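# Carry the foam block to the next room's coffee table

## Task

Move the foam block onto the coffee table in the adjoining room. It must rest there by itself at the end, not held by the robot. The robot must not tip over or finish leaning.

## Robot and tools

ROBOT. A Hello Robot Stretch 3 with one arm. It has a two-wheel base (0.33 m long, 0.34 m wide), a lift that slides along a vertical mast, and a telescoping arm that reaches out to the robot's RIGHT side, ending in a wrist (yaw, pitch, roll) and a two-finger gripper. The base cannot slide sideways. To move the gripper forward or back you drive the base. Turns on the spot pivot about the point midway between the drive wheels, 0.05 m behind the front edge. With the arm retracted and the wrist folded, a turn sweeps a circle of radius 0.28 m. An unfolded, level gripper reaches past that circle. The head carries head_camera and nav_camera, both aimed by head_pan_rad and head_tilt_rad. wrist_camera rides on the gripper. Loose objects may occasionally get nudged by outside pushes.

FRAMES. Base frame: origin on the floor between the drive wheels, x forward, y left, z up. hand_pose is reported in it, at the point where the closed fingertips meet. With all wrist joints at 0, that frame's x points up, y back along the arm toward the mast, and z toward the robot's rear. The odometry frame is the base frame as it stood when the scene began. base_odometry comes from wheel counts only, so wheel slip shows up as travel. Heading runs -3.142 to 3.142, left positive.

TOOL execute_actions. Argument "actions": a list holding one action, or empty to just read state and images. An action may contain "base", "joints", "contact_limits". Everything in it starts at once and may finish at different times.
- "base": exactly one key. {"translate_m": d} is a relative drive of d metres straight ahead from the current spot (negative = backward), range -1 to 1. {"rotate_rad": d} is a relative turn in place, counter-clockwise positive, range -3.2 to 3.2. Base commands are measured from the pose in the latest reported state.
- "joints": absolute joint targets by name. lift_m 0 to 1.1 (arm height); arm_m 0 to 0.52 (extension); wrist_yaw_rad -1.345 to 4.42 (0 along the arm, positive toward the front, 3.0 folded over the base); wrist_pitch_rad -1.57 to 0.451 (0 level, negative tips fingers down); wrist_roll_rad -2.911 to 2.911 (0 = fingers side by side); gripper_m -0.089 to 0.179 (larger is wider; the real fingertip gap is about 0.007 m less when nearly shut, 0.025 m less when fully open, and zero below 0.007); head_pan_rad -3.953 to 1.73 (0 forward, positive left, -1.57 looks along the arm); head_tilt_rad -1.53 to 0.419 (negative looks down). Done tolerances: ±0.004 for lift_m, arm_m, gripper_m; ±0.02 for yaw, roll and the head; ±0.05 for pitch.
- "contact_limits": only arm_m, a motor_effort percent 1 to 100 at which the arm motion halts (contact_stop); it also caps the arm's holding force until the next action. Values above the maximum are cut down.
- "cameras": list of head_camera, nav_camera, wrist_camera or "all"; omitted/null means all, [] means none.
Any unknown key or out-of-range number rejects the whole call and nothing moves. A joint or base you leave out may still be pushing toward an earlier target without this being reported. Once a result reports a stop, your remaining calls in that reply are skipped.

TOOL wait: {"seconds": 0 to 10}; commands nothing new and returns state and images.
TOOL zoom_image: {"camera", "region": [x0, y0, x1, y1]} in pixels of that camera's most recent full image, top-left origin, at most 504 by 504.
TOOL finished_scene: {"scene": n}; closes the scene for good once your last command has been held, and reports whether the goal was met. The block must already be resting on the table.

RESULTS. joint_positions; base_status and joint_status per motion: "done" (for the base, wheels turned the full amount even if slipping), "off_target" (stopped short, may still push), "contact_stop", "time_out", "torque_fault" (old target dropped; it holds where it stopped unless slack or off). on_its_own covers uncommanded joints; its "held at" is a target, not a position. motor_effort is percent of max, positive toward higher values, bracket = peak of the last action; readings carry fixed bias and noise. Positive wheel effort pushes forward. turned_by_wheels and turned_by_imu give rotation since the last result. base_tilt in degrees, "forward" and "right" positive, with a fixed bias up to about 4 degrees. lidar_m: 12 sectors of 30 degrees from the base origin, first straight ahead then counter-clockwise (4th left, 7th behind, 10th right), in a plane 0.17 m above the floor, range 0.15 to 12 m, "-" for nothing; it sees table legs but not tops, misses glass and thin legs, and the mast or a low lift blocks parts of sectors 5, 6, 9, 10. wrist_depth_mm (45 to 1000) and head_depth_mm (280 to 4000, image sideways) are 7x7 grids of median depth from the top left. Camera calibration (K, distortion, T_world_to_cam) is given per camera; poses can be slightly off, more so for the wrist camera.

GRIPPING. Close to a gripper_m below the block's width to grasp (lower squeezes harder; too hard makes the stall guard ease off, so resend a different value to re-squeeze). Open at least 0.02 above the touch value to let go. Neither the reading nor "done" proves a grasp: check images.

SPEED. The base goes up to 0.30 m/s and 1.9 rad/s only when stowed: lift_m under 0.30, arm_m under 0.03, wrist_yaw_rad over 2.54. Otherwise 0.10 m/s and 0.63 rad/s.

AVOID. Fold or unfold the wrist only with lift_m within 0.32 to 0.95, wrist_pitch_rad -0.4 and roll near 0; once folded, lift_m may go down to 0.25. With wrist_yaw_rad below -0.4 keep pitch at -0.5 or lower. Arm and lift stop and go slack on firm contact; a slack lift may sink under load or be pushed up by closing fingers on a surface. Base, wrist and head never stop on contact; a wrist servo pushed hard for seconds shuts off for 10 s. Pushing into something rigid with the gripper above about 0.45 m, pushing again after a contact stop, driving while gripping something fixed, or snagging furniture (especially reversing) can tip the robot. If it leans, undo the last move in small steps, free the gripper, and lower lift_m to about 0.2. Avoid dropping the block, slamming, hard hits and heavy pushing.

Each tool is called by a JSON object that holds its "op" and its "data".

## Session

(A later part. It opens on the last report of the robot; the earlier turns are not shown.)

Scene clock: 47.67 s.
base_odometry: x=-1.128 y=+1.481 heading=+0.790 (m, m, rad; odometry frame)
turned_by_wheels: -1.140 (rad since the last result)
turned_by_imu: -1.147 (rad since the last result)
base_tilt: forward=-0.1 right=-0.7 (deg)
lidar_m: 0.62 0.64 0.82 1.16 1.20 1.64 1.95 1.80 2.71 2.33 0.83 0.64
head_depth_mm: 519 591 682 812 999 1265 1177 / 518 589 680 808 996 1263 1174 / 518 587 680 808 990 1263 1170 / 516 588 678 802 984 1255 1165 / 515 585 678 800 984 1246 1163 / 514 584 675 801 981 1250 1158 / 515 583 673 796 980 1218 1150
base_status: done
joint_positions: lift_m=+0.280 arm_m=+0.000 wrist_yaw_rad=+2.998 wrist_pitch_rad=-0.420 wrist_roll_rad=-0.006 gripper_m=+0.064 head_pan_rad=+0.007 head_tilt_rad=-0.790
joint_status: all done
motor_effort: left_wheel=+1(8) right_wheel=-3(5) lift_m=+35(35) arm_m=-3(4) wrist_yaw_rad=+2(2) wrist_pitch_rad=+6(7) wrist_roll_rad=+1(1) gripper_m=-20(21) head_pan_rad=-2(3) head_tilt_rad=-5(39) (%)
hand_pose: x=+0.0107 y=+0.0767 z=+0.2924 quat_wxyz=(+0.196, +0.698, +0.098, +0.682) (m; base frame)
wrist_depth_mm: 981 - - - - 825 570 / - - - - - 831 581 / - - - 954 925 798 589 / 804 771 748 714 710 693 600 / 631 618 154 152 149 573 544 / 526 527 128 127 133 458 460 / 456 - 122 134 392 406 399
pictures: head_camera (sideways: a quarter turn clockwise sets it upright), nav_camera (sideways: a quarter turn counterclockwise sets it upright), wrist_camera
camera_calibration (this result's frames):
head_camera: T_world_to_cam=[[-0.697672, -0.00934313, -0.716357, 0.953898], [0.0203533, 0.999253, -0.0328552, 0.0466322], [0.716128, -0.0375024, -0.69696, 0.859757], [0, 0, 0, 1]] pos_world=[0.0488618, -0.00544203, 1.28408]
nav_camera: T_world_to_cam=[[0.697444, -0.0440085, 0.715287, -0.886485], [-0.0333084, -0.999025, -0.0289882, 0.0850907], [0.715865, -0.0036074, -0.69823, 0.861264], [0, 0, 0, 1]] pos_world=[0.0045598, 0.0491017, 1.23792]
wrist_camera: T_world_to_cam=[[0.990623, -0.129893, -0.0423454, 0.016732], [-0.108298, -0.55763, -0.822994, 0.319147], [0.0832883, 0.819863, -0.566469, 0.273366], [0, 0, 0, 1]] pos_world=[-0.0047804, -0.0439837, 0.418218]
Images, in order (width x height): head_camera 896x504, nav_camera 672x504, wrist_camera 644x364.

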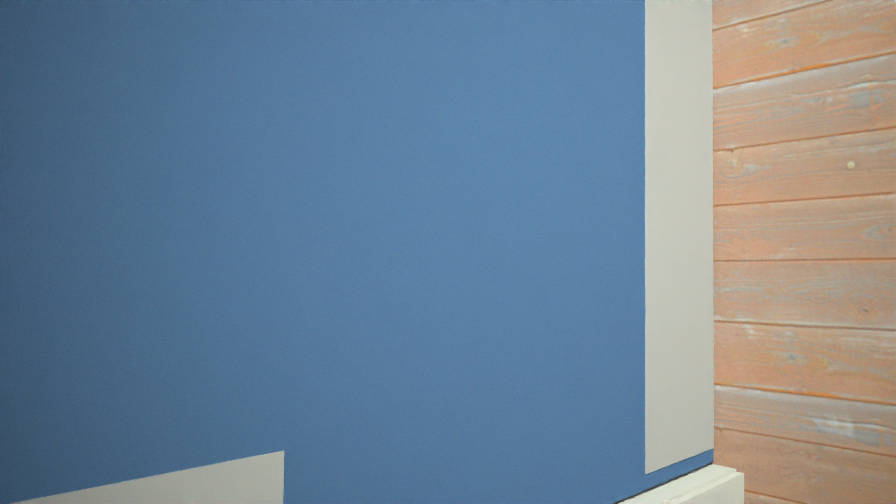

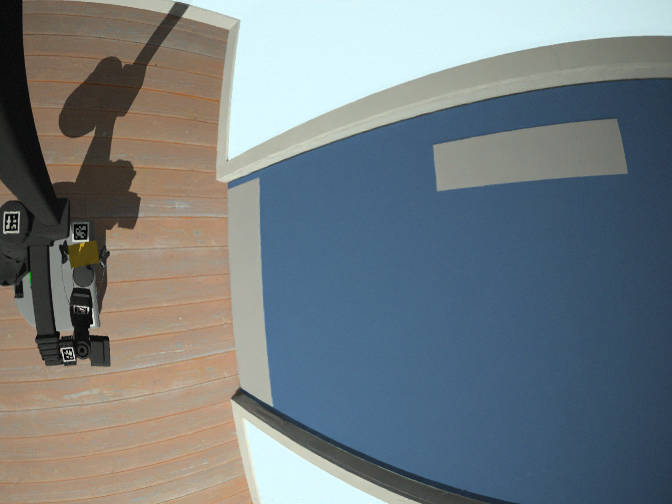

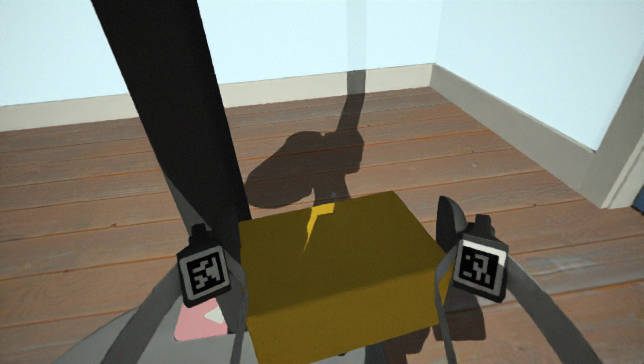

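{"op": "execute_actions", "data": {"actions": [{"base":{"translate_m":0.54},"joints":{"head_tilt_rad":-0.5}}], "cameras": []}}

{"op": "execute_actions", "data": {"actions": [{"base":{"translate_m":0.5},"joints":{"lift_m":0.32}}], "cameras": ["head_camera","nav_camera"]}}

Scene clock: 51.27 s.
base_odometry: x=-0.748 y=+1.865 heading=+0.790 (m, m, rad; odometry frame)
turned_by_wheels: +0.000 (rad since the last result)
turned_by_imu: +0.003 (rad since the last result)
base_tilt: forward=-0.3 right=-0.6 (deg)
lidar_m: - - 0.15 0.31 1.21 1.65 2.48 2.27 2.71 0.31 0.15 -
head_depth_mm: - - - - - - - / - - - - - - - / - - - - - - - / - - - - - - - / - - - - - - - / - - - - - - - / - - - - - - -
base_status: done
joint_positions: lift_m=+0.280 arm_m=+0.000 wrist_yaw_rad=+3.022 wrist_pitch_rad=-0.422 wrist_roll_rad=-0.006 gripper_m=+0.064 head_pan_rad=+0.007 head_tilt_rad=-0.506
joint_status: all done
on_its_own: wrist_yaw_rad is at rest, and its effort (-24) is outside its rest range (-12 to +12)
motor_effort: left_wheel=+3(8) right_wheel=-1(5) lift_m=+35(34) arm_m=-4(4) wrist_yaw_rad=-24(25) wrist_pitch_rad=+7(7) wrist_roll_rad=+1(1) gripper_m=-22(23) head_pan_rad=-2(3) head_tilt_rad=+4(34) (%)
hand_pose: x=+0.0055 y=+0.0771 z=+0.2919 quat_wxyz=(+0.189, +0.697, +0.107, +0.684) (m; base frame)
wrist_depth_mm: - - - 367 225 129 90 / - - - 405 236 133 92 / - - - 668 248 136 94 / 813 775 735 657 245 140 96 / 630 621 154 152 149 135 97 / 527 522 128 127 134 137 99 / 450 - 122 135 212 153 97
pictures: none
No camera images: the call's "cameras" was empty. Leave "cameras" out to get every camera's image.

Scene clock: 57.03 s.
base_odometry: x=-0.396 y=+2.220 heading=+0.790 (m, m, rad; odometry frame)
turned_by_wheels: +0.000 (rad since the last result)
turned_by_imu: +0.000 (rad since the last result)
base_tilt: forward=+0.0 right=-0.7 (deg)
lidar_m: 0.25 1.66 1.21 1.17 0.49 0.50 2.99 2.73 0.31 0.21 0.19 0.19
head_depth_mm: - - - - - - - / - - - - - - 293 / - - - - 290 303 334 / - - - 298 324 360 406 / 1505 1628 1756 1962 2031 1605 1338 / 1490 1620 1771 1927 2002 1606 1333 / 1497 1617 1764 1938 1991 1600 1323
base_status: done
joint_positions: lift_m=+0.320 arm_m=+0.000 wrist_yaw_rad=+2.998 wrist_pitch_rad=-0.425 wrist_roll_rad=-0.003 gripper_m=+0.064 head_pan_rad=+0.007 head_tilt_rad=-0.506
joint_status: all done
motor_effort: left_wheel=+0(16) right_wheel=+3(27) lift_m=+42(48) arm_m=+0(3) wrist_yaw_rad=+2(77) wrist_pitch_rad=+8(14) wrist_roll_rad=-1(2) gripper_m=-21(28) head_pan_rad=-3(2) head_tilt_rad=+4(4) (%)
hand_pose: x=+0.0107 y=+0.0763 z=+0.3311 quat_wxyz=(+0.198, +0.699, +0.100, +0.680) (m; base frame)
wrist_depth_mm: 460 - - - - - - / 447 591 - - - - - / 419 595 - - - 956 939 / 432 615 814 785 773 740 718 / 472 596 154 152 149 624 593 / 534 545 132 127 133 499 502 / 484 497 122 133 428 444 432
pictures: head_camera (sideways: a quarter turn clockwise sets it upright), nav_camera (sideways: a quarter turn counterclockwise sets it upright)
camera_calibration (this result's frames):
head_camera: T_world_to_cam=[[-0.468231, -0.00777177, -0.883572, 1.17049], [0.0285151, 0.999308, -0.0239008, 0.0349353], [0.883146, -0.0363862, -0.467686, 0.560465], [0, 0, 0, 1]] pos_world=[0.0520925, -0.0054211, 1.29717]
nav_camera: T_world_to_cam=[[0.468327, -0.0455777, 0.882379, -1.10292], [-0.0235681, -0.998958, -0.0390905, 0.0981961], [0.883241, -0.00248883, -0.468913, 0.561916], [0, 0, 0, 1]] pos_world=[0.0225352, 0.0492236, 1.24052]
Images, in order (width x height): head_camera 896x504, nav_camera 672x504.

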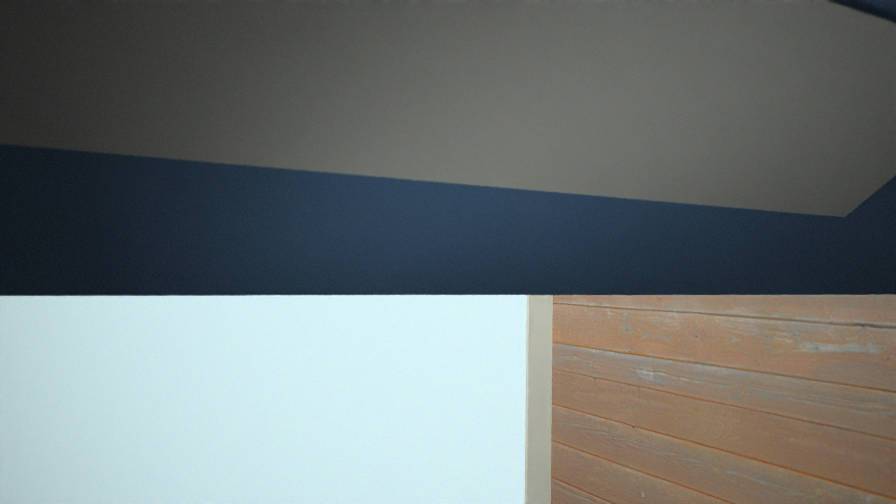

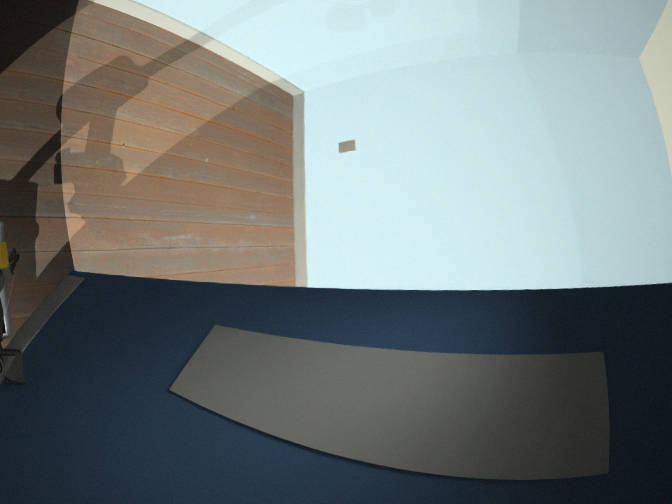

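{"op": "execute_actions", "data": {"actions": [{"base":{"translate_m":0.8},"joints":{"head_pan_rad":-1.4}}], "cameras": ["head_camera","nav_camera"]}}

Scene clock: 66.33 s.
base_odometry: x=+0.167 y=+2.788 heading=+0.790 (m, m, rad; odometry frame)
turned_by_wheels: +0.000 (rad since the last result)
turned_by_imu: -0.006 (rad since the last result)
base_tilt: forward=-0.1 right=-0.5 (deg)
lidar_m: 0.98 1.02 1.22 1.17 1.21 1.19 1.27 1.28 1.62 2.02 1.39 1.02
head_depth_mm: 2174 2332 2485 2352 2067 1633 1351 / 2201 2393 2523 2400 2066 1630 1353 / 2227 2415 2521 2422 2030 1610 1340 / 2244 2441 2576 2485 2034 1619 1342 / 2277 2452 2686 2735 2018 1608 1333 / 2305 2483 2704 2630 2011 1599 1337 / 2027 2096 2175 2278 2004 1598 1326
base_status: done
joint_positions: lift_m=+0.320 arm_m=+0.000 wrist_yaw_rad=+3.001 wrist_pitch_rad=-0.422 wrist_roll_rad=-0.003 gripper_m=+0.064 head_pan_rad=-1.394 head_tilt_rad=-0.503
joint_status: all done
motor_effort: left_wheel=+0(9) right_wheel=-2(15) lift_m=+41(41) arm_m=+3(22) wrist_yaw_rad=-1(9) wrist_pitch_rad=+7(8) wrist_roll_rad=-1(1) gripper_m=-20(21) head_pan_rad=-1(36) head_tilt_rad=+2(4) (%)
hand_pose: x=+0.0102 y=+0.0769 z=+0.3316 quat_wxyz=(+0.197, +0.699, +0.100, +0.681) (m; base frame)
wrist_depth_mm: - - - - - - 947 / - - - - - - 962 / - - - - - 962 895 / 878 856 833 809 773 751 718 / 705 683 154 152 149 620 593 / 572 568 132 127 133 498 499 / 487 499 122 134 430 442 436
pictures: head_camera (sideways: a quarter turn clockwise sets it upright), nav_camera (sideways: a quarter turn counterclockwise sets it upright)
camera_calibration (this result's frames):
head_camera: T_world_to_cam=[[-0.086687, 0.458094, -0.884667, 1.16959], [0.989682, 0.141285, -0.023818, 0.0289644], [0.114079, -0.877604, -0.465615, 0.562462], [0, 0, 0, 1]] pos_world=[0.00855781, -0.0462565, 1.29728]
nav_camera: T_world_to_cam=[[0.0341267, -0.467237, 0.883473, -1.1017], [-0.988473, -0.146246, -0.0391615, 0.104175], [0.147502, -0.871953, -0.466841, 0.563708], [0, 0, 0, 1]] pos_world=[0.057423, -0.00799243, 1.24057]
Images, in order (width x height): head_camera 896x504, nav_camera 672x504.

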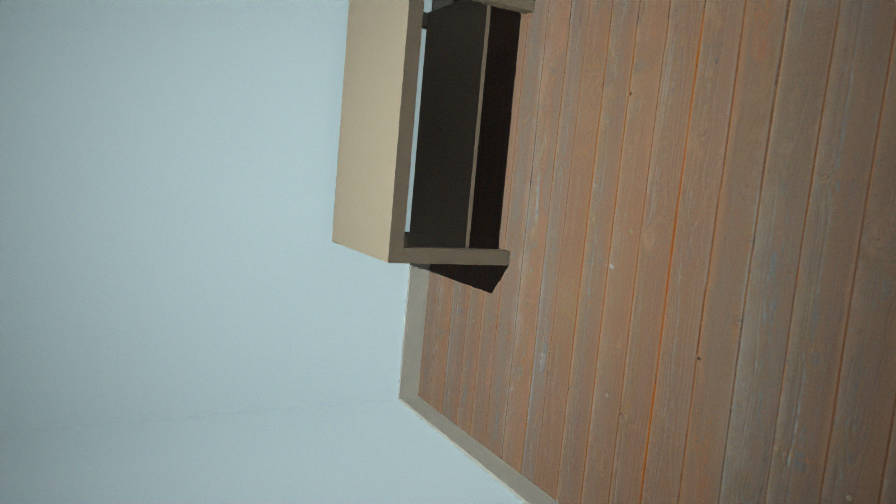

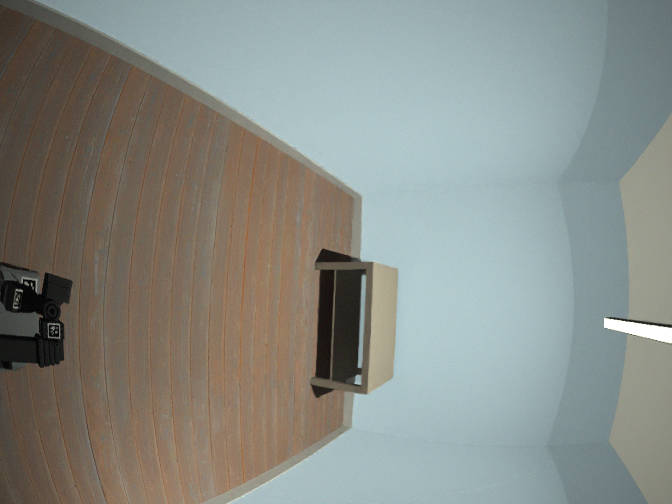

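{"op": "execute_actions", "data": {"actions": [{"base":{"rotate_rad":-1.653},"joints":{"lift_m":0.28,"arm_m":0.0}}], "cameras": []}}

{"op": "execute_actions", "data": {"actions": [{"base":{"translate_m":1.0}}], "cameras": []}}

{"op": "execute_actions", "data": {"actions": [{"base":{"translate_m":0.45}}], "cameras": []}}

{"op": "execute_actions", "data": {"actions": [{"base":{"rotate_rad":1.653},"joints":{"head_pan_rad":-1.57,"head_tilt_rad":-0.9}}], "cameras": []}}

{"op": "execute_actions", "data": {"actions": [{"joints":{"lift_m":0.53}}], "cameras": []}}

{"op": "execute_actions", "data": {"actions": [{"joints":{"wrist_yaw_rad":0.0}}]}}

Scene clock: 69.13 s.
base_odometry: x=+0.167 y=+2.788 heading=-0.863 (m, m, rad; odometry frame)
turned_by_wheels: -1.653 (rad since the last result)
turned_by_imu: -1.662 (rad since the last result)
base_tilt: forward=-0.1 right=-0.7 (deg)
lidar_m: 2.02 1.52 1.04 0.98 0.99 1.24 1.17 1.19 1.21 1.20 1.28 1.52
head_depth_mm: 3199 3465 3706 2406 1390 1496 1348 / 1380 1537 3478 2651 2060 1630 1353 / 1311 1435 1572 1743 1903 1624 1338 / 1243 1354 1481 1622 1842 1613 1338 / 1182 1284 1397 1536 1697 1614 1338 / 1137 1220 1332 1460 1596 1599 1340 / 1087 1169 1258 1387 1518 1578 1318
base_status: done
joint_positions: lift_m=+0.280 arm_m=+0.000 wrist_yaw_rad=+3.001 wrist_pitch_rad=-0.422 wrist_roll_rad=-0.003 gripper_m=+0.064 head_pan_rad=-1.394 head_tilt_rad=-0.503
joint_status: all done
motor_effort: left_wheel=+1(9) right_wheel=-2(5) lift_m=+35(34) arm_m=+3(2) wrist_yaw_rad=-1(0) wrist_pitch_rad=+7(8) wrist_roll_rad=-1(1) gripper_m=-20(19) head_pan_rad=-3(3) head_tilt_rad=+3(2) (%)
hand_pose: x=+0.0102 y=+0.0769 z=+0.2918 quat_wxyz=(+0.197, +0.699, +0.100, +0.681) (m; base frame)
wrist_depth_mm: 798 - 884 935 998 - - / 860 883 978 - - - - / 921 928 - 946 926 881 849 / 806 765 746 715 700 683 661 / 637 613 154 152 149 565 537 / 521 522 128 126 133 456 459 / 456 - 122 133 391 404 399
pictures: none
No camera images: the call's "cameras" was empty. Leave "cameras" out to get every camera's image.

Scene clock: 74.23 s.
base_odometry: x=+0.817 y=+2.028 heading=-0.863 (m, m, rad; odometry frame)
turned_by_wheels: +0.000 (rad since the last result)
turned_by_imu: +0.005 (rad since the last result)
base_tilt: forward=-0.1 right=-0.7 (deg)
lidar_m: 1.57 1.05 1.12 1.06 1.07 1.40 2.17 1.73 1.13 1.07 1.09 1.11
head_depth_mm: 881 945 1034 1130 1256 1414 1352 / 883 956 1040 1138 1270 1421 1344 / 892 963 1050 1150 1283 1436 1340 / 896 966 1059 1166 1294 1464 1340 / 903 979 1065 1173 1301 1472 1333 / 906 984 1079 1190 1316 1473 1335 / 912 993 1082 1195 1329 1476 1325
base_status: done
joint_positions: lift_m=+0.280 arm_m=+0.000 wrist_yaw_rad=+3.001 wrist_pitch_rad=-0.422 wrist_roll_rad=-0.003 gripper_m=+0.064 head_pan_rad=-1.394 head_tilt_rad=-0.503
joint_status: not commanded
motor_effort: left_wheel=+1(10) right_wheel=-2(3) lift_m=+35(35) arm_m=+3(3) wrist_yaw_rad=+0(0) wrist_pitch_rad=+7(8) wrist_roll_rad=-1(1) gripper_m=-19(19) head_pan_rad=-2(2) head_tilt_rad=+2(2) (%)
hand_pose: x=+0.0102 y=+0.0769 z=+0.2918 quat_wxyz=(+0.197, +0.699, +0.100, +0.681) (m; base frame)
wrist_depth_mm: 872 - 939 - - - - / 913 954 - - - - - / 995 - - 942 918 883 829 / 814 769 755 722 698 671 658 / 631 620 154 152 148 571 541 / 523 520 128 127 133 455 454 / 453 - 122 133 392 406 396
pictures: none
No camera images: the call's "cameras" was empty. Leave "cameras" out to get every camera's image.

Scene clock: 77.47 s.
base_odometry: x=+1.110 y=+1.686 heading=-0.863 (m, m, rad; odometry frame)
turned_by_wheels: +0.000 (rad since the last result)
turned_by_imu: +0.002 (rad since the last result)
base_tilt: forward=+0.1 right=-0.6 (deg)
lidar_m: 1.15 0.66 1.16 1.09 1.11 1.45 2.62 1.55 1.10 1.04 1.06 0.70
head_depth_mm: 848 919 1000 1101 1209 1358 1350 / 854 929 1006 1109 1231 1377 1350 / 861 930 1013 1116 1240 1391 1344 / 865 941 1026 1127 1256 1409 1342 / 874 948 1028 1142 1266 1423 1340 / 881 956 1041 1149 1281 1443 1337 / 885 964 1049 1152 1290 1457 1320
base_status: done
joint_positions: lift_m=+0.280 arm_m=+0.000 wrist_yaw_rad=+3.001 wrist_pitch_rad=-0.422 wrist_roll_rad=-0.003 gripper_m=+0.064 head_pan_rad=-1.394 head_tilt_rad=-0.503
joint_status: not commanded
motor_effort: left_wheel=+1(10) right_wheel=-1(2) lift_m=+35(35) arm_m=+3(3) wrist_yaw_rad=+0(0) wrist_pitch_rad=+7(8) wrist_roll_rad=-1(1) gripper_m=-20(19) head_pan_rad=-3(2) head_tilt_rad=+2(2) (%)
hand_pose: x=+0.0102 y=+0.0769 z=+0.2918 quat_wxyz=(+0.197, +0.699, +0.100, +0.681) (m; base frame)
wrist_depth_mm: 887 - 965 - - - - / 951 - - - - - 536 / - - - 963 930 900 575 / 802 778 756 731 706 676 631 / 635 616 154 152 149 569 545 / 527 523 128 127 133 460 458 / 450 - 122 133 390 402 398
pictures: none
No camera images: the call's "cameras" was empty. Leave "cameras" out to get every camera's image.

Scene clock: 79.77 s.
base_odometry: x=+1.110 y=+1.686 heading=+0.790 (m, m, rad; odometry frame)
turned_by_wheels: +1.653 (rad since the last result)
turned_by_imu: +1.661 (rad since the last result)
base_tilt: forward=-0.2 right=-0.7 (deg)
lidar_m: 1.09 1.13 1.55 2.62 1.57 1.07 1.04 1.08 0.71 1.15 0.66 1.13
head_depth_mm: 1038 1202 1292 1094 1131 1258 1145 / 1031 1197 1293 1085 1233 1279 1139 / 1035 1198 1284 1082 1232 1275 1157 / 1035 1196 1285 1078 1231 1274 1155 / 1031 1195 1262 1074 1231 1264 1153 / 1037 1193 1259 1068 1218 1258 1132 / 1036 1190 1251 1057 1118 1252 1126
base_status: done
joint_positions: lift_m=+0.280 arm_m=+0.000 wrist_yaw_rad=+3.001 wrist_pitch_rad=-0.422 wrist_roll_rad=-0.003 gripper_m=+0.064 head_pan_rad=-1.563 head_tilt_rad=-0.889
joint_status: all done
motor_effort: left_wheel=-2(8) right_wheel=+0(6) lift_m=+35(35) arm_m=+3(3) wrist_yaw_rad=+0(0) wrist_pitch_rad=+7(7) wrist_roll_rad=-1(1) gripper_m=-19(20) head_pan_rad=-2(15) head_tilt_rad=-7(39) (%)
hand_pose: x=+0.0102 y=+0.0768 z=+0.2918 quat_wxyz=(+0.197, +0.699, +0.100, +0.681) (m; base frame)
wrist_depth_mm: - - - - - - - / - - - - - - - / - - - 959 913 873 840 / 796 775 770 727 707 674 655 / 642 614 154 152 149 579 544 / 524 531 128 127 133 457 458 / 451 - 122 133 394 404 400
pictures: none
No camera images: the call's "cameras" was empty. Leave "cameras" out to get every camera's image.

Scene clock: 82.87 s.
base_odometry: x=+1.110 y=+1.686 heading=+0.790 (m, m, rad; odometry frame)
turned_by_wheels: +0.000 (rad since the last result)
turned_by_imu: -0.001 (rad since the last result)
base_tilt: forward=-0.1 right=-0.5 (deg)
lidar_m: 1.09 1.13 1.55 2.63 1.54 1.08 1.04 1.08 0.71 1.15 0.66 1.13
head_depth_mm: 1030 1197 1304 1098 1130 1263 1143 / 1036 1199 1283 1088 1236 1281 1196 / 1036 1196 1283 1083 1231 1279 - / 1032 1200 1277 1078 1228 1271 - / 1034 1193 1275 1074 1223 1266 1102 / 1031 1196 1267 1064 1223 1256 1123 / 1034 1197 1264 1062 1107 1255 1122
base_status: not commanded
joint_positions: lift_m=+0.530 arm_m=+0.000 wrist_yaw_rad=+3.001 wrist_pitch_rad=-0.422 wrist_roll_rad=-0.003 gripper_m=+0.064 head_pan_rad=-1.563 head_tilt_rad=-0.889
joint_status: all done
motor_effort: left_wheel=-2(2) right_wheel=+1(1) lift_m=+42(45) arm_m=+3(2) wrist_yaw_rad=+0(0) wrist_pitch_rad=+7(7) wrist_roll_rad=-1(1) gripper_m=-19(20) head_pan_rad=-2(4) head_tilt_rad=-7(7) (%)
hand_pose: x=+0.0102 y=+0.0768 z=+0.5416 quat_wxyz=(+0.197, +0.699, +0.100, +0.681) (m; base frame)
wrist_depth_mm: - - - - - - - / - - - - - - - / - - - - - - - / - - - - - - - / - - 154 152 149 910 863 / 823 819 132 127 133 731 728 / 701 693 672 135 628 643 627
pictures: none
No camera images: the call's "cameras" was empty. Leave "cameras" out to get every camera's image.

Scene clock: 85.37 s.
base_odometry: x=+1.110 y=+1.686 heading=+0.790 (m, m, rad; odometry frame)
turned_by_wheels: +0.000 (rad since the last result)
turned_by_imu: -0.001 (rad since the last result)
base_tilt: forward=-0.1 right=-0.5 (deg)
lidar_m: 1.09 1.13 1.55 2.62 1.52 1.07 1.04 1.08 0.71 1.15 0.66 1.13
head_depth_mm: 1038 1202 1296 1093 1132 1261 1143 / 1036 1193 1285 1090 1239 1281 1193 / 1033 1194 1277 1083 1231 1270 - / 1035 1190 1274 1078 993 757 - / 1034 1194 1270 1071 1226 1262 1133 / 1033 1194 1263 1063 1233 1263 1133 / 1033 1196 1258 1059 1110 1251 1121
base_status: not commanded
joint_positions: lift_m=+0.530 arm_m=+0.000 wrist_yaw_rad=+0.003 wrist_pitch_rad=-0.422 wrist_roll_rad=-0.004 gripper_m=+0.064 head_pan_rad=-1.563 head_tilt_rad=-0.889
joint_status: all done
motor_effort: left_wheel=-2(2) right_wheel=+1(1) lift_m=+42(42) arm_m=+2(3) wrist_yaw_rad=-3(5) wrist_pitch_rad=+8(7) wrist_roll_rad=+0(1) gripper_m=-19(20) head_pan_rad=-3(3) head_tilt_rad=-6(6) (%)
hand_pose: x=-0.0209 y=-0.3686 z=+0.5416 quat_wxyz=(+0.693, +0.150, -0.689, -0.147) (m; base frame)
wrist_depth_mm: 811 811 793 805 791 787 790 / 902 870 798 737 697 657 838 / 981 554 526 501 475 459 447 / 432 406 394 380 369 373 361 / 427 724 161 152 149 664 845 / 791 558 134 127 133 618 498 / 710 654 668 135 635 635 589
pictures: head_camera (sideways: a quarter turn clockwise sets it upright), nav_camera (sideways: a quarter turn counterclockwise sets it upright), wrist_camera
camera_calibration (this result's frames):
head_camera: T_world_to_cam=[[-0.010302, 0.764805, -0.64418, 0.855651], [0.999241, -0.0163305, -0.0353687, 0.0439289], [-0.0375699, -0.644055, -0.764056, 0.951612], [0, 0, 0, 1]] pos_world=[0.000671393, -0.040798, 1.27983]
nav_camera: T_world_to_cam=[[-0.0430505, -0.76451, 0.643173, -0.787998], [-0.999066, 0.0353116, -0.0248989, 0.0856546], [-0.00367606, -0.643645, -0.765316, 0.952898], [0, 0, 0, 1]] pos_world=[0.0551538, 0.00787123, 1.23822]
wrist_camera: T_world_to_cam=[[-0.99892, -0.0146491, -0.0440856, 0.00261741], [0.0279009, 0.56958, -0.821462, 0.690014], [0.037144, -0.821805, -0.568557, 0.17727], [0, 0, 0, 1]] pos_world=[-0.0232219, -0.247298, 0.667724]
Images, in order (width x height): head_camera 896x504, nav_camera 672x504, wrist_camera 644x364.

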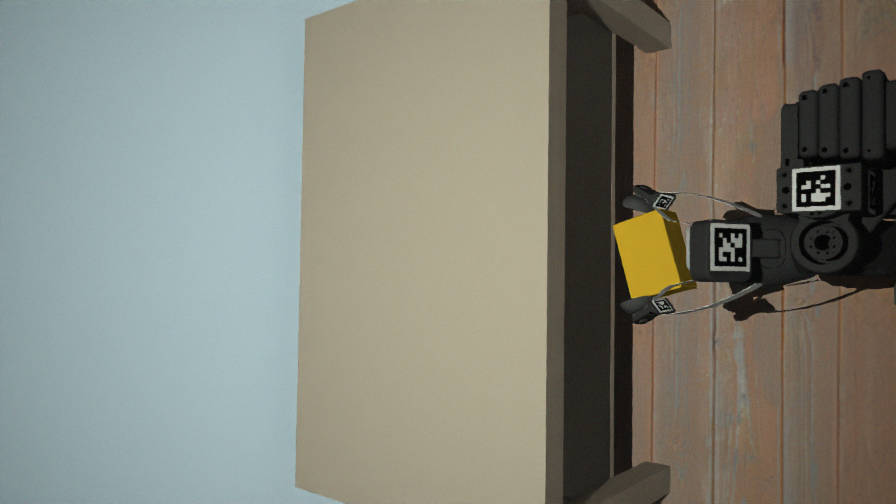

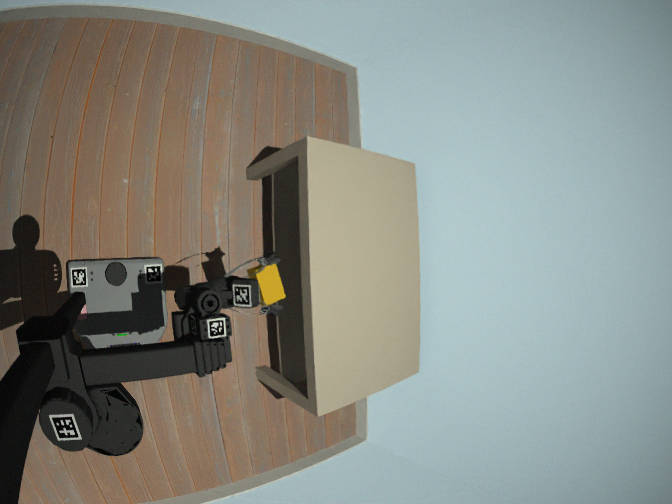

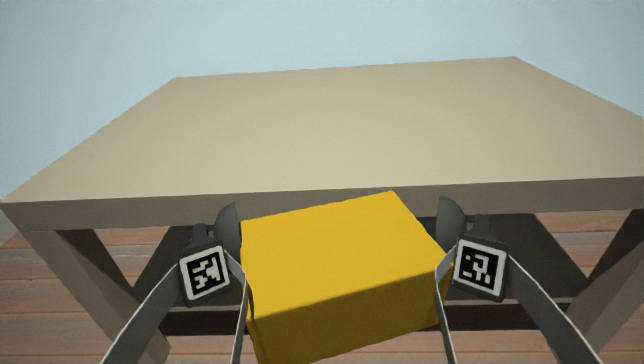

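{"op": "execute_actions", "data": {"actions": [{"joints":{"arm_m":0.38}}], "cameras": []}}

{"op": "execute_actions", "data": {"actions": [{"joints":{"lift_m":0.473}}], "cameras": []}}

{"op": "execute_actions", "data": {"actions": [{"joints":{"gripper_m":0.16}}], "cameras": ["wrist_camera"]}}

{"op": "execute_actions", "data": {"actions": [{"joints":{"lift_m":0.56}}], "cameras": ["head_camera","wrist_camera"]}}

Scene clock: 89.50 s.
base_odometry: x=+1.110 y=+1.686 heading=+0.790 (m, m, rad; odometry frame)
turned_by_wheels: +0.000 (rad since the last result)
turned_by_imu: -0.001 (rad since the last result)
base_tilt: forward=-0.2 right=-0.7 (deg)
lidar_m: 1.09 1.13 1.55 2.62 1.52 1.07 1.04 1.07 0.70 1.15 0.66 1.13
head_depth_mm: 1040 1199 1299 1097 1134 1266 1146 / 1037 1196 1298 1088 1237 1286 - / 1033 1196 1282 - 1238 1278 1136 / 1037 1188 1272 1009 1230 1263 1137 / 1037 1195 1266 1074 1218 1264 1132 / 1035 1189 1258 1072 1222 1258 1124 / 1029 1193 1253 1061 1112 1252 1124
base_status: not commanded
joint_positions: lift_m=+0.530 arm_m=+0.380 wrist_yaw_rad=+0.001 wrist_pitch_rad=-0.422 wrist_roll_rad=-0.004 gripper_m=+0.064 head_pan_rad=-1.563 head_tilt_rad=-0.889
joint_status: all done
motor_effort: left_wheel=-2(2) right_wheel=+1(1) lift_m=+42(42) arm_m=+4(3) wrist_yaw_rad=-1(3) wrist_pitch_rad=+7(7) wrist_roll_rad=+0(0) gripper_m=-19(20) head_pan_rad=-3(3) head_tilt_rad=-6(6) (%)
hand_pose: x=-0.0213 y=-0.7486 z=+0.5416 quat_wxyz=(+0.693, +0.149, -0.690, -0.148) (m; base frame)
wrist_depth_mm: 468 473 467 461 457 461 462 / 516 511 510 513 501 502 501 / 562 543 545 494 471 455 438 / 416 402 387 376 367 352 342 / 330 319 161 152 149 294 280 / 271 267 135 127 133 236 237 / 230 227 216 135 203 209 205
pictures: none
No camera images: the call's "cameras" was empty. Leave "cameras" out to get every camera's image.

Scene clock: 90.87 s.
base_odometry: x=+1.110 y=+1.686 heading=+0.790 (m, m, rad; odometry frame)
turned_by_wheels: +0.000 (rad since the last result)
turned_by_imu: +0.000 (rad since the last result)
base_tilt: forward=-0.2 right=-0.8 (deg)
lidar_m: 1.09 1.13 1.55 2.62 1.53 1.07 1.04 1.08 0.71 1.15 0.66 1.13
head_depth_mm: 1036 1193 1300 1096 1133 1260 1154 / 1040 1199 1283 1088 1235 1277 1153 / 1034 1196 1283 1133 1231 1270 1137 / 1031 1200 1273 1100 1232 1270 1140 / 1034 1188 1264 1072 1236 1258 1134 / 1036 1194 1261 1070 1225 1258 1131 / 1037 1192 1253 1061 1112 1257 1122
base_status: not commanded
joint_positions: lift_m=+0.473 arm_m=+0.380 wrist_yaw_rad=+0.001 wrist_pitch_rad=-0.422 wrist_roll_rad=-0.004 gripper_m=+0.064 head_pan_rad=-1.563 head_tilt_rad=-0.889
joint_status: all done
motor_effort: left_wheel=-2(2) right_wheel=+1(0) lift_m=+34(33) arm_m=+3(4) wrist_yaw_rad=-1(1) wrist_pitch_rad=+7(7) wrist_roll_rad=+0(0) gripper_m=-19(20) head_pan_rad=-3(3) head_tilt_rad=-6(6) (%)
hand_pose: x=-0.0213 y=-0.7486 z=+0.4848 quat_wxyz=(+0.693, +0.149, -0.690, -0.148) (m; base frame)
wrist_depth_mm: 472 471 468 467 460 458 458 / 520 519 514 497 486 483 452 / 418 400 384 365 347 336 326 / 306 298 286 279 270 260 252 / 241 236 161 152 149 217 206 / 199 197 135 127 133 174 175 / 169 166 158 135 150 153 152
pictures: none
No camera images: the call's "cameras" was empty. Leave "cameras" out to get every camera's image.

Scene clock: 92.33 s.
base_odometry: x=+1.110 y=+1.686 heading=+0.790 (m, m, rad; odometry frame)
turned_by_wheels: +0.000 (rad since the last result)
turned_by_imu: +0.000 (rad since the last result)
base_tilt: forward=-0.3 right=-0.6 (deg)
lidar_m: 1.09 1.13 1.56 2.62 1.52 1.08 1.04 1.08 0.71 1.15 0.66 1.13
head_depth_mm: 1034 1185 1295 1093 1131 1259 1148 / 1035 1201 1292 1089 1241 1289 1154 / 1033 1195 1281 1127 1235 1275 1143 / 1033 1194 1271 1123 1230 1266 1127 / 1035 1193 1267 1068 1228 1269 1138 / 1032 1198 1260 1069 1223 1260 1126 / 1031 1203 1251 1065 1108 1256 1129
base_status: not commanded
joint_positions: lift_m=+0.473 arm_m=+0.380 wrist_yaw_rad=+0.001 wrist_pitch_rad=-0.422 wrist_roll_rad=-0.004 gripper_m=+0.160 head_pan_rad=-1.563 head_tilt_rad=-0.889
joint_status: all done
motor_effort: left_wheel=-2(2) right_wheel=+0(1) lift_m=+35(35) arm_m=+3(3) wrist_yaw_rad=-1(1) wrist_pitch_rad=+7(7) wrist_roll_rad=+0(0) gripper_m=+1(84) head_pan_rad=-2(3) head_tilt_rad=-6(7) (%)
hand_pose: x=-0.0213 y=-0.7486 z=+0.4849 quat_wxyz=(+0.693, +0.149, -0.690, -0.148) (m; base frame)
wrist_depth_mm: 474 469 465 460 461 461 455 / 523 513 510 500 502 485 453 / 424 400 384 366 350 336 322 / 310 297 287 277 268 259 252 / 242 247 230 159 163 221 206 / 200 - 185 133 139 174 179 / - 166 160 131 152 155 152
pictures: wrist_camera
camera_calibration (this result's frames):
wrist_camera: T_world_to_cam=[[-0.998942, -0.0131395, -0.0440785, -0.00466397], [0.0287765, 0.569064, -0.821789, 0.859731], [0.0358814, -0.822188, -0.568084, -0.167764], [0, 0, 0, 1]] pos_world=[-0.0233795, -0.627237, 0.611008]
Images, in order (width x height): wrist_camera 644x364.

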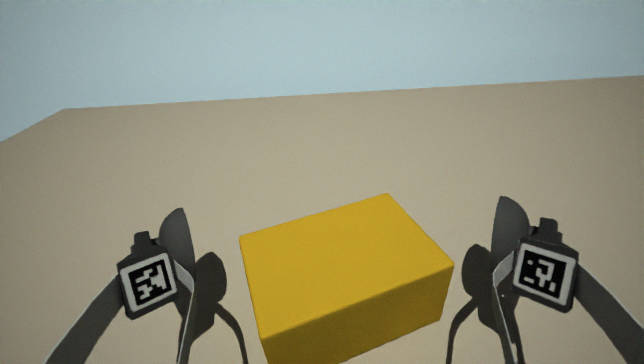

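Scene clock: 93.97 s.
base_odometry: x=+1.110 y=+1.686 heading=+0.790 (m, m, rad; odometry frame)
turned_by_wheels: +0.000 (rad since the last result)
turned_by_imu: +0.000 (rad since the last result)
base_tilt: forward=-0.1 right=-0.8 (deg)
lidar_m: 1.09 1.13 1.55 2.62 1.53 1.08 1.04 1.08 0.71 1.15 0.66 1.13
head_depth_mm: 1034 1198 1293 1089 1129 1259 1147 / 1033 1201 1287 1087 1232 1301 - / 1033 1190 1281 - 1230 1275 1140 / 1033 1191 1275 1012 1230 1261 1134 / 1031 1198 1262 1074 1223 1257 1131 / 1035 1193 1260 1067 1230 1264 1127 / 1035 1189 1260 1058 1109 1253 1124
base_status: not commanded
joint_positions: lift_m=+0.560 arm_m=+0.380 wrist_yaw_rad=+0.001 wrist_pitch_rad=-0.421 wrist_roll_rad=-0.004 gripper_m=+0.160 head_pan_rad=-1.563 head_tilt_rad=-0.889
joint_status: all done
motor_effort: left_wheel=-2(2) right_wheel=+1(1) lift_m=+42(41) arm_m=+3(3) wrist_yaw_rad=-1(1) wrist_pitch_rad=+7(7) wrist_roll_rad=+0(0) gripper_m=+0(1) head_pan_rad=-2(2) head_tilt_rad=-6(7) (%)
hand_pose: x=-0.0213 y=-0.7488 z=+0.5719 quat_wxyz=(+0.693, +0.149, -0.690, -0.147) (m; base frame)
wrist_depth_mm: 474 470 468 466 464 463 456 / 522 514 506 510 511 507 497 / 572 571 554 549 535 533 522 / 561 461 445 427 416 403 391 / 377 378 357 342 335 342 321 / 311 - 293 291 283 272 277 / 272 258 252 202 211 240 236
pictures: head_camera (sideways: a quarter turn clockwise sets it upright), wrist_camera
camera_calibration (this result's frames):
head_camera: T_world_to_cam=[[-0.010302, 0.764805, -0.64418, 0.855651], [0.999241, -0.0163305, -0.0353687, 0.0439289], [-0.0375699, -0.644055, -0.764056, 0.951612], [0, 0, 0, 1]] pos_world=[0.000671393, -0.040798, 1.27983]
wrist_camera: T_world_to_cam=[[-0.998942, -0.0131867, -0.0440661, -0.000872314], [0.0287771, 0.5682, -0.822387, 0.931011], [0.0358829, -0.822785, -0.567219, -0.119384], [0, 0, 0, 1]] pos_world=[-0.0233794, -0.627239, 0.697897]
Images, in order (width x height): head_camera 896x504, wrist_camera 644x364.

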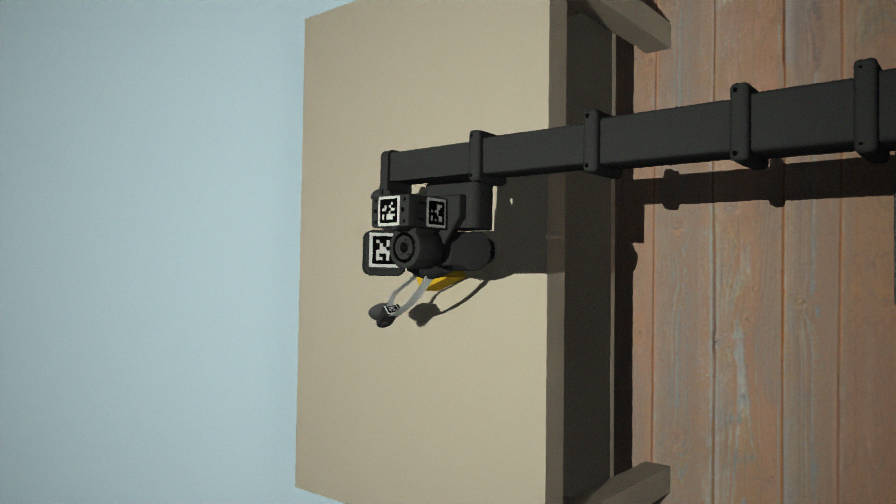

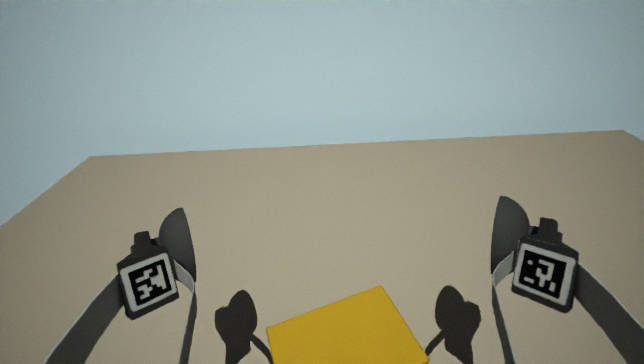

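{"op": "finished_scene", "data": {"scene": 1}}

The scene is finished: the task was done.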